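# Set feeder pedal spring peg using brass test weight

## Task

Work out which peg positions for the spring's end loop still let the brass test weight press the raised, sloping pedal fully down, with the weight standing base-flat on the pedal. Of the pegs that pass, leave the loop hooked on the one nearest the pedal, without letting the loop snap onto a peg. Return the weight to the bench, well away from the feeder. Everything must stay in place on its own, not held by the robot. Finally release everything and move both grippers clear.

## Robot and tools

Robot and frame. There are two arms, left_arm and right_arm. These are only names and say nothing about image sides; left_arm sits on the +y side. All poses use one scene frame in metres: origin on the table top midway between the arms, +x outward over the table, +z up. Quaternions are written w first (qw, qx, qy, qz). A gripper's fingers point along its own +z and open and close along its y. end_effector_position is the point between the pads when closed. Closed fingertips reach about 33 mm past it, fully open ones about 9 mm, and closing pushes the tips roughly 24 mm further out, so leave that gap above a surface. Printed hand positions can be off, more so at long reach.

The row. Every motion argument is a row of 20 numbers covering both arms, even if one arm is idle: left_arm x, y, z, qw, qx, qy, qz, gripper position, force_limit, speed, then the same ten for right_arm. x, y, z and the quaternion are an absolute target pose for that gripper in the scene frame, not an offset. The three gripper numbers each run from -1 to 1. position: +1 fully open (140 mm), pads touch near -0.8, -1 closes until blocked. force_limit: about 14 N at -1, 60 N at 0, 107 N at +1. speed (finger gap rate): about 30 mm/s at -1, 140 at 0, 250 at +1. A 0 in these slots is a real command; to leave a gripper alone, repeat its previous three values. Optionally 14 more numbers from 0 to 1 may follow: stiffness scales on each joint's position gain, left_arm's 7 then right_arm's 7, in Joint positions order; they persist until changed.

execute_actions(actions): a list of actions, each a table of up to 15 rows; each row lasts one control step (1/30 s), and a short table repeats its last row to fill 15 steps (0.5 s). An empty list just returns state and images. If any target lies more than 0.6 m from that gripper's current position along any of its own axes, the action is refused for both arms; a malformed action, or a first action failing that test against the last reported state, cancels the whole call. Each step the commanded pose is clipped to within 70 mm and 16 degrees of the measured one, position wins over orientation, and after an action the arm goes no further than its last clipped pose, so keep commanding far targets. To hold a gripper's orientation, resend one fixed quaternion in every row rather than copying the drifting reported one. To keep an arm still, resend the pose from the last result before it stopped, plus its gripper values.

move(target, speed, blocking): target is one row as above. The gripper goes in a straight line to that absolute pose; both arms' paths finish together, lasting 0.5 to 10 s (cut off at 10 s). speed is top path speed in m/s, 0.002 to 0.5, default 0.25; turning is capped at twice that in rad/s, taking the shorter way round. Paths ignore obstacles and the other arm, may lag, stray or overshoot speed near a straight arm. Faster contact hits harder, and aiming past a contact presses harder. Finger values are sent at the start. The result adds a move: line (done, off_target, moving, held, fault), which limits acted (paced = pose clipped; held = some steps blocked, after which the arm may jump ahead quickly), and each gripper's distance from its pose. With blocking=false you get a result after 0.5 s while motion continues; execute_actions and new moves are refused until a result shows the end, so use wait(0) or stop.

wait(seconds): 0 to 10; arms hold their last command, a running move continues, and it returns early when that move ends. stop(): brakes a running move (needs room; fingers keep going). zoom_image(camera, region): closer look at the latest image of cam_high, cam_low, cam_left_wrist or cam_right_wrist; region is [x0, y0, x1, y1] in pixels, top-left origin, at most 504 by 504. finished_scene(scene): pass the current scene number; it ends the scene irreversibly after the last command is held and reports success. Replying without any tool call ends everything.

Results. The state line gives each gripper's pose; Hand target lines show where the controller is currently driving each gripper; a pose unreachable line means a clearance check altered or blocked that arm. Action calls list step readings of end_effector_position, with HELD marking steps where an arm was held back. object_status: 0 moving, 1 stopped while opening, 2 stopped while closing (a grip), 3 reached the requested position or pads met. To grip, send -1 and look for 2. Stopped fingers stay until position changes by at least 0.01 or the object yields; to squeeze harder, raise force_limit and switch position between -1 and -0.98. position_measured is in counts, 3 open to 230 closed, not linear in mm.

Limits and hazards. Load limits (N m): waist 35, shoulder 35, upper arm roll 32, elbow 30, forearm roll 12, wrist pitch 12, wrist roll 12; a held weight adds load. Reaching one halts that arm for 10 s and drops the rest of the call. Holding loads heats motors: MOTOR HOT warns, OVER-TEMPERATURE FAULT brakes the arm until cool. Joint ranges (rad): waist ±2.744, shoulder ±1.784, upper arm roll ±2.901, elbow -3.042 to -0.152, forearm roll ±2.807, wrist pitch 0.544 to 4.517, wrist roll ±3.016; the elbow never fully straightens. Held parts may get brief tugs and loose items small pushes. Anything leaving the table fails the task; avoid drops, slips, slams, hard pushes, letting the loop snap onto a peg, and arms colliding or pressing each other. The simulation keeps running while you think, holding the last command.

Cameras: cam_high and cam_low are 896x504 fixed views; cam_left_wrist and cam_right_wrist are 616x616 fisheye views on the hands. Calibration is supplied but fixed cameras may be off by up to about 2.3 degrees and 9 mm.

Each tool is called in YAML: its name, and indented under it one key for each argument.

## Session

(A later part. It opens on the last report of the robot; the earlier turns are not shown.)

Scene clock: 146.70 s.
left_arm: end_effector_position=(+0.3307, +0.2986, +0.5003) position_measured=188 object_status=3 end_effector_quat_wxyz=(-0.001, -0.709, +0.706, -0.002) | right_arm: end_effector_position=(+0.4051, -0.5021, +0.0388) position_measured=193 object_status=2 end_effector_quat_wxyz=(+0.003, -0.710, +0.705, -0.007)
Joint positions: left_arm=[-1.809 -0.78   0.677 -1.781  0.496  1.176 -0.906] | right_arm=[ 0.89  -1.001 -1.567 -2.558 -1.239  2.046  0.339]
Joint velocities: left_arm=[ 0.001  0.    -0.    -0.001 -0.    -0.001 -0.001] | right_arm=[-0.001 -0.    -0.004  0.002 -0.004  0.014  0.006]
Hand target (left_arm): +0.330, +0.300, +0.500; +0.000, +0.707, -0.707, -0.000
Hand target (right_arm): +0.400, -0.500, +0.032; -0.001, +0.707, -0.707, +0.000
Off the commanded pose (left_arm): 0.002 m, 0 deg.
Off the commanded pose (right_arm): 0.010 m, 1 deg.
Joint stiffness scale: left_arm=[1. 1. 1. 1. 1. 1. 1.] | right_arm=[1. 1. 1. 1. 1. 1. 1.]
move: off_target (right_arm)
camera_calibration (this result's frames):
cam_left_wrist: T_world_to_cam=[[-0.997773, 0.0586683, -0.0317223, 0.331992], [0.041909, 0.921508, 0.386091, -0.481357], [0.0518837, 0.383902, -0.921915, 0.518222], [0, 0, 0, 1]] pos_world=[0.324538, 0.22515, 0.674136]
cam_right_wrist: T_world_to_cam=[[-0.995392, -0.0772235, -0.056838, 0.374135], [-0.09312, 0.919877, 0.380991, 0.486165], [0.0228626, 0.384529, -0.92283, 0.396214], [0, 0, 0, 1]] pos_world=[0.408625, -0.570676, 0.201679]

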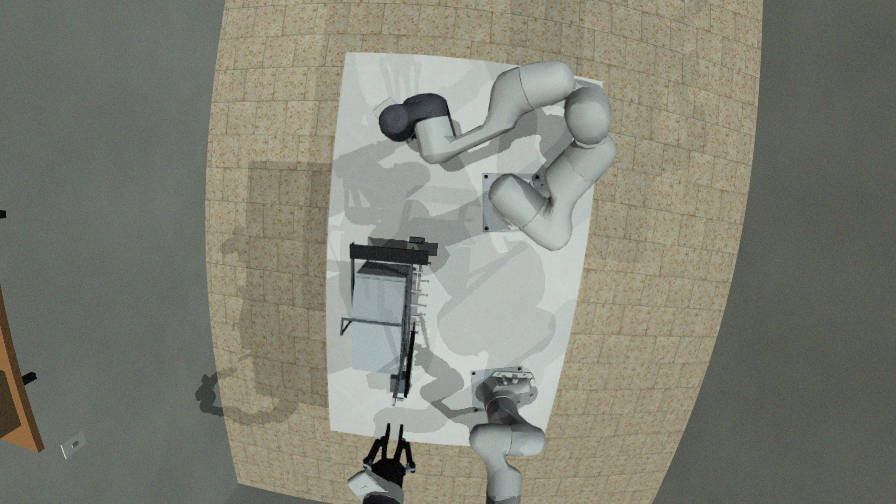

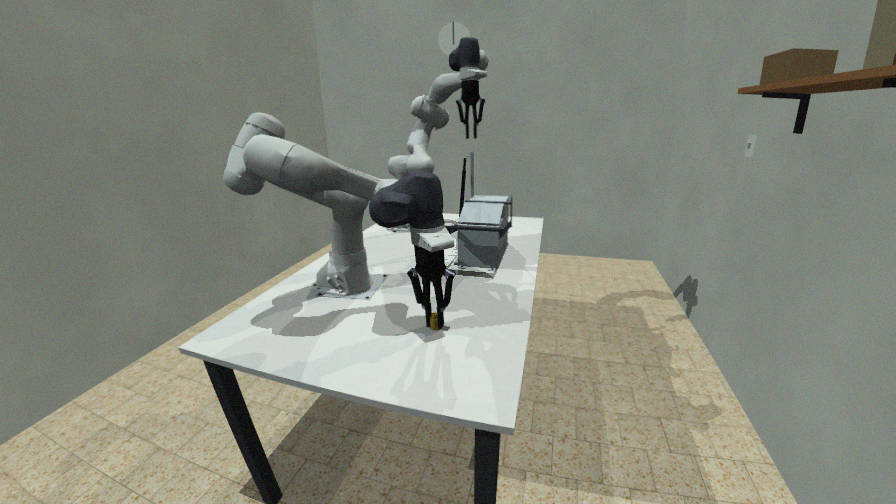

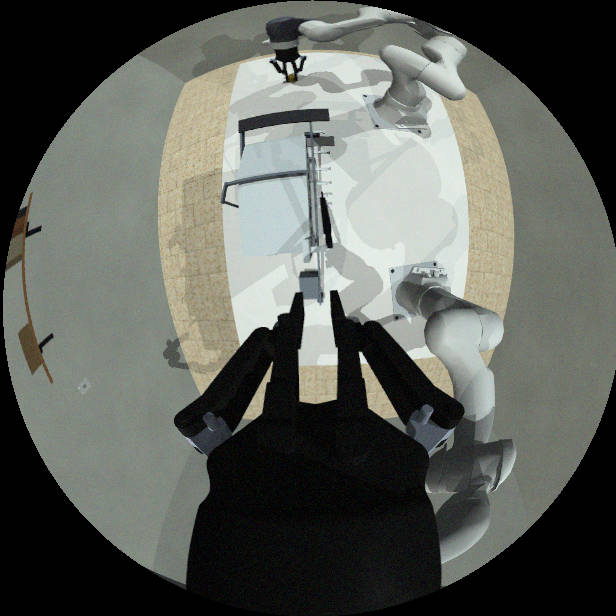

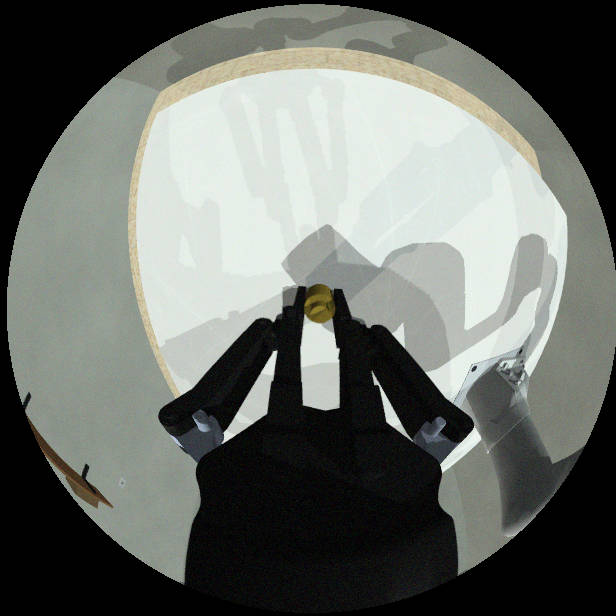

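move:
  target: [0.33,0.3,0.5,0,0.707,-0.707,0,-0.47,0,-0.6,0.404,-0.502,0.039,0,0.707,-0.707,0,-0.1,0,-0.3]
  speed: 0.03

move:
  target: [0.25,0.42,0.5,0,0.707,-0.707,0,-0.47,0,-0.6,0.404,-0.502,0.22,0,0.707,-0.707,0,-0.1,0,-0.3]

zoom_image:
  camera: "cam_high"
  region: [380,260,450,400]

Scene clock: 147.77 s.
left_arm: end_effector_position=(+0.3307, +0.2986, +0.5003) position_measured=188 object_status=3 end_effector_quat_wxyz=(-0.001, -0.709, +0.706, -0.002) | right_arm: end_effector_position=(+0.4054, -0.5016, +0.0397) position_measured=141 object_status=3 end_effector_quat_wxyz=(+0.003, -0.707, +0.708, -0.002)
Joint positions: left_arm=[-1.809 -0.78   0.677 -1.781  0.496  1.176 -0.906] | right_arm=[ 0.896 -1.001 -1.566 -2.55  -1.226  2.04   0.341]
Joint velocities: left_arm=[ 0.     0.001  0.    -0.001 -0.001  0.     0.001] | right_arm=[ 0.001 -0.001 -0.     0.002  0.005 -0.008 -0.001]
Hand target (left_arm): +0.330, +0.300, +0.500; +0.000, +0.707, -0.707, -0.000
Hand target (right_arm): +0.404, -0.502, +0.039; -0.000, +0.707, -0.707, +0.000
Off the commanded pose (left_arm): 0.002 m, 0 deg.
Off the commanded pose (right_arm): 0.002 m, 0 deg.
Joint stiffness scale: left_arm=[1. 1. 1. 1. 1. 1. 1.] | right_arm=[1. 1. 1. 1. 1. 1. 1.]
move: done
camera_calibration (this result's frames):
cam_left_wrist: T_world_to_cam=[[-0.997773, 0.0586764, -0.0317195, 0.331984], [0.0419171, 0.921505, 0.386099, -0.481363], [0.0518845, 0.383909, -0.921912, 0.518216], [0, 0, 0, 1]] pos_world=[0.324534, 0.225151, 0.674134]
cam_right_wrist: T_world_to_cam=[[-0.996352, -0.0684347, -0.0509936, 0.379122], [-0.0828996, 0.918041, 0.387721, 0.480117], [0.0202806, 0.390534, -0.920365, 0.400839], [0, 0, 0, 1]] pos_world=[0.409411, -0.571363, 0.202099]

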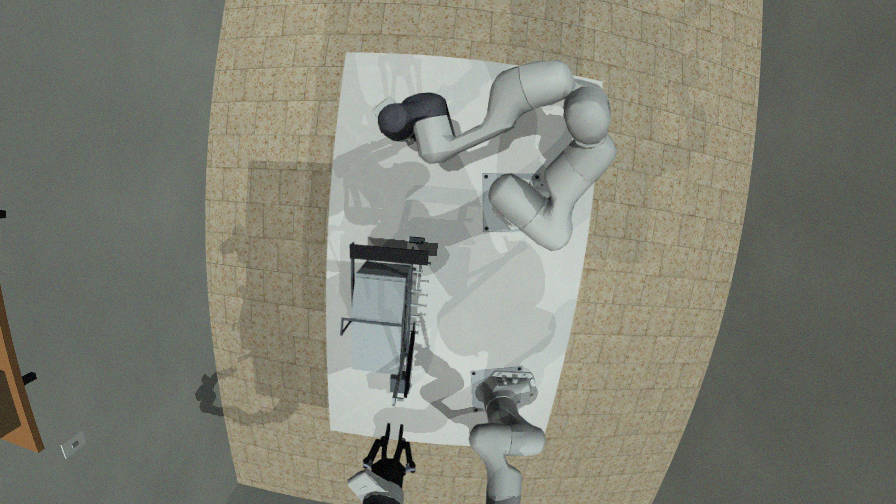

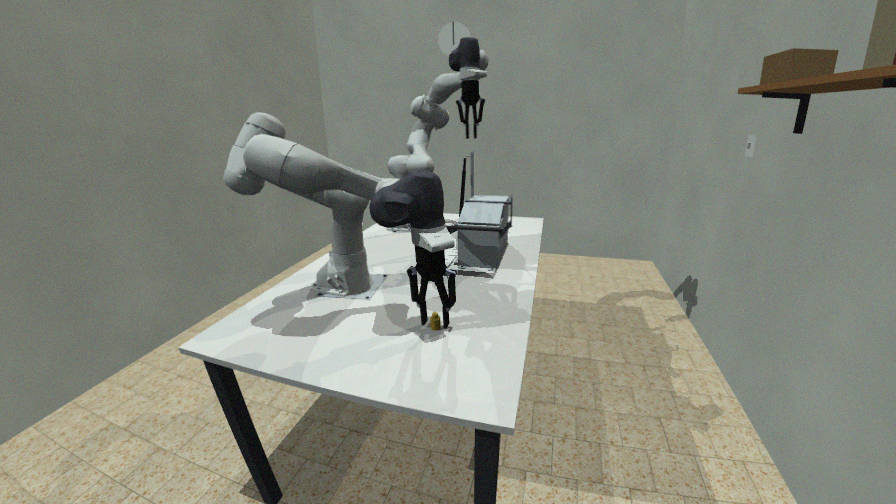

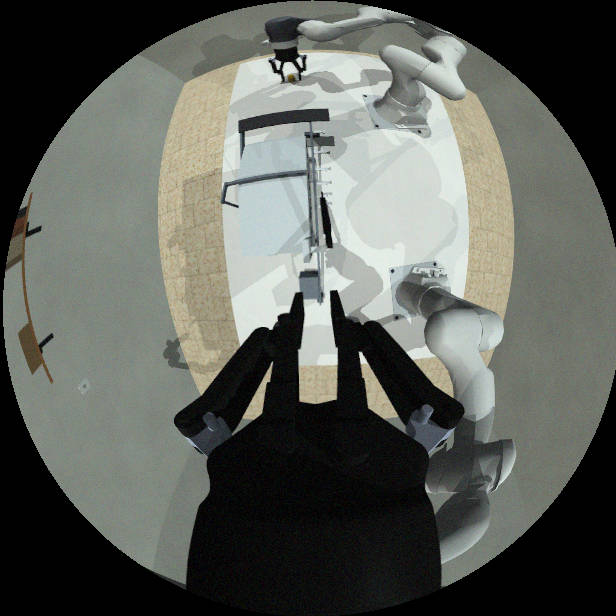

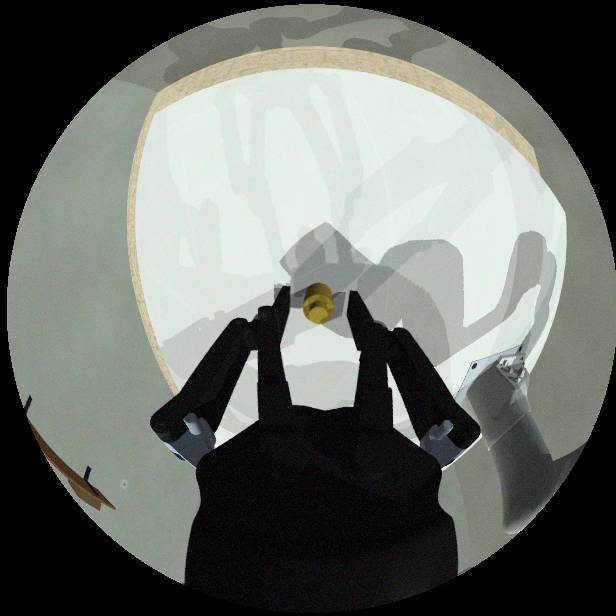

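Scene clock: 149.27 s.
left_arm: end_effector_position=(+0.2530, +0.4191, +0.5012) position_measured=188 object_status=3 end_effector_quat_wxyz=(-0.002, -0.710, +0.705, -0.002) | right_arm: end_effector_position=(+0.4060, -0.5011, +0.2171) position_measured=141 object_status=3 end_effector_quat_wxyz=(-0.003, -0.702, +0.712, -0.000)
Joint positions: left_arm=[-1.602 -1.079  0.491 -1.938  0.519  0.986 -0.873] | right_arm=[ 0.761 -1.    -1.098 -2.397 -0.861  1.705  0.236]
Joint velocities: left_arm=[-0.001 -0.001 -0.001 -0.001 -0.    -0.004  0.006] | right_arm=[-0.002 -0.002  0.001 -0.    -0.    -0.012 -0.011]
Hand target (left_arm): +0.252, +0.420, +0.501; +0.000, +0.707, -0.707, +0.000
Hand target (right_arm): +0.405, -0.501, +0.218; +0.003, +0.705, -0.709, -0.001
Off the commanded pose (left_arm): 0.003 m, 1 deg.
Off the commanded pose (right_arm): 0.004 m, 1 deg.
Joint stiffness scale: left_arm=[1. 1. 1. 1. 1. 1. 1.] | right_arm=[1. 1. 1. 1. 1. 1. 1.]
move: off_target (right_arm)
camera_calibration (this result's frames):
cam_left_wrist: T_world_to_cam=[[-0.997942, 0.0557379, -0.0316908, 0.248692], [0.0393085, 0.922336, 0.384385, -0.588334], [0.0506544, 0.382348, -0.922629, 0.478082], [0, 0, 0, 1]] pos_world=[0.24709, 0.345986, 0.67512]
cam_right_wrist: T_world_to_cam=[[-0.997609, -0.0557198, -0.0408889, 0.393487], [-0.0671622, 0.921156, 0.383356, 0.406984], [0.0163046, 0.385185, -0.922695, 0.56327], [0, 0, 0, 1]] pos_world=[0.410696, -0.569934, 0.379796]

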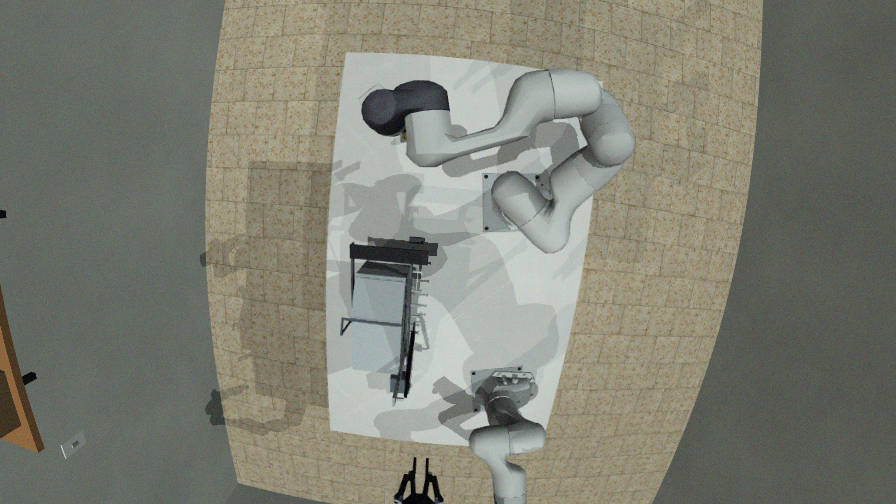

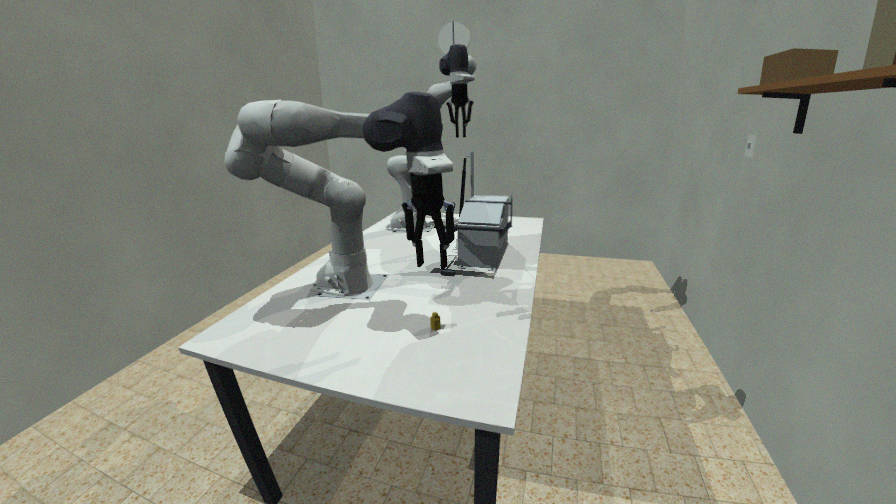

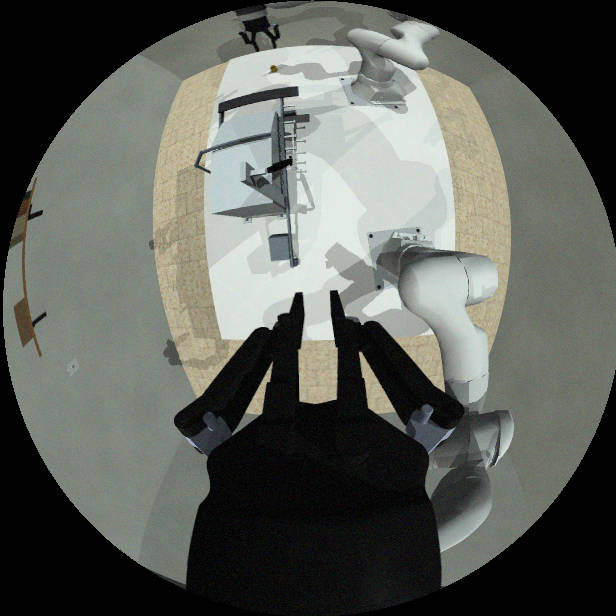

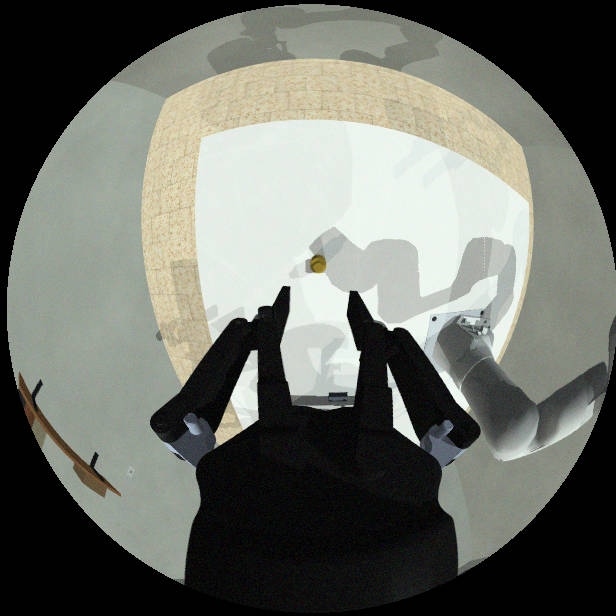

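Region (380, 260, 450, 400) of cam_high's 896x504 image, scaled by 3.600, with more detail than that image has.

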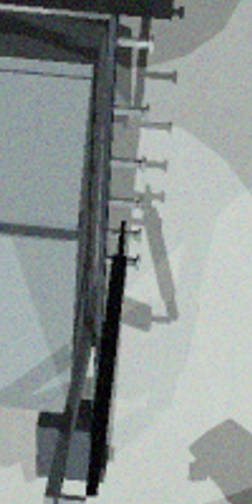

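finished_scene:
  scene: 1

The scene is finished: the task was done.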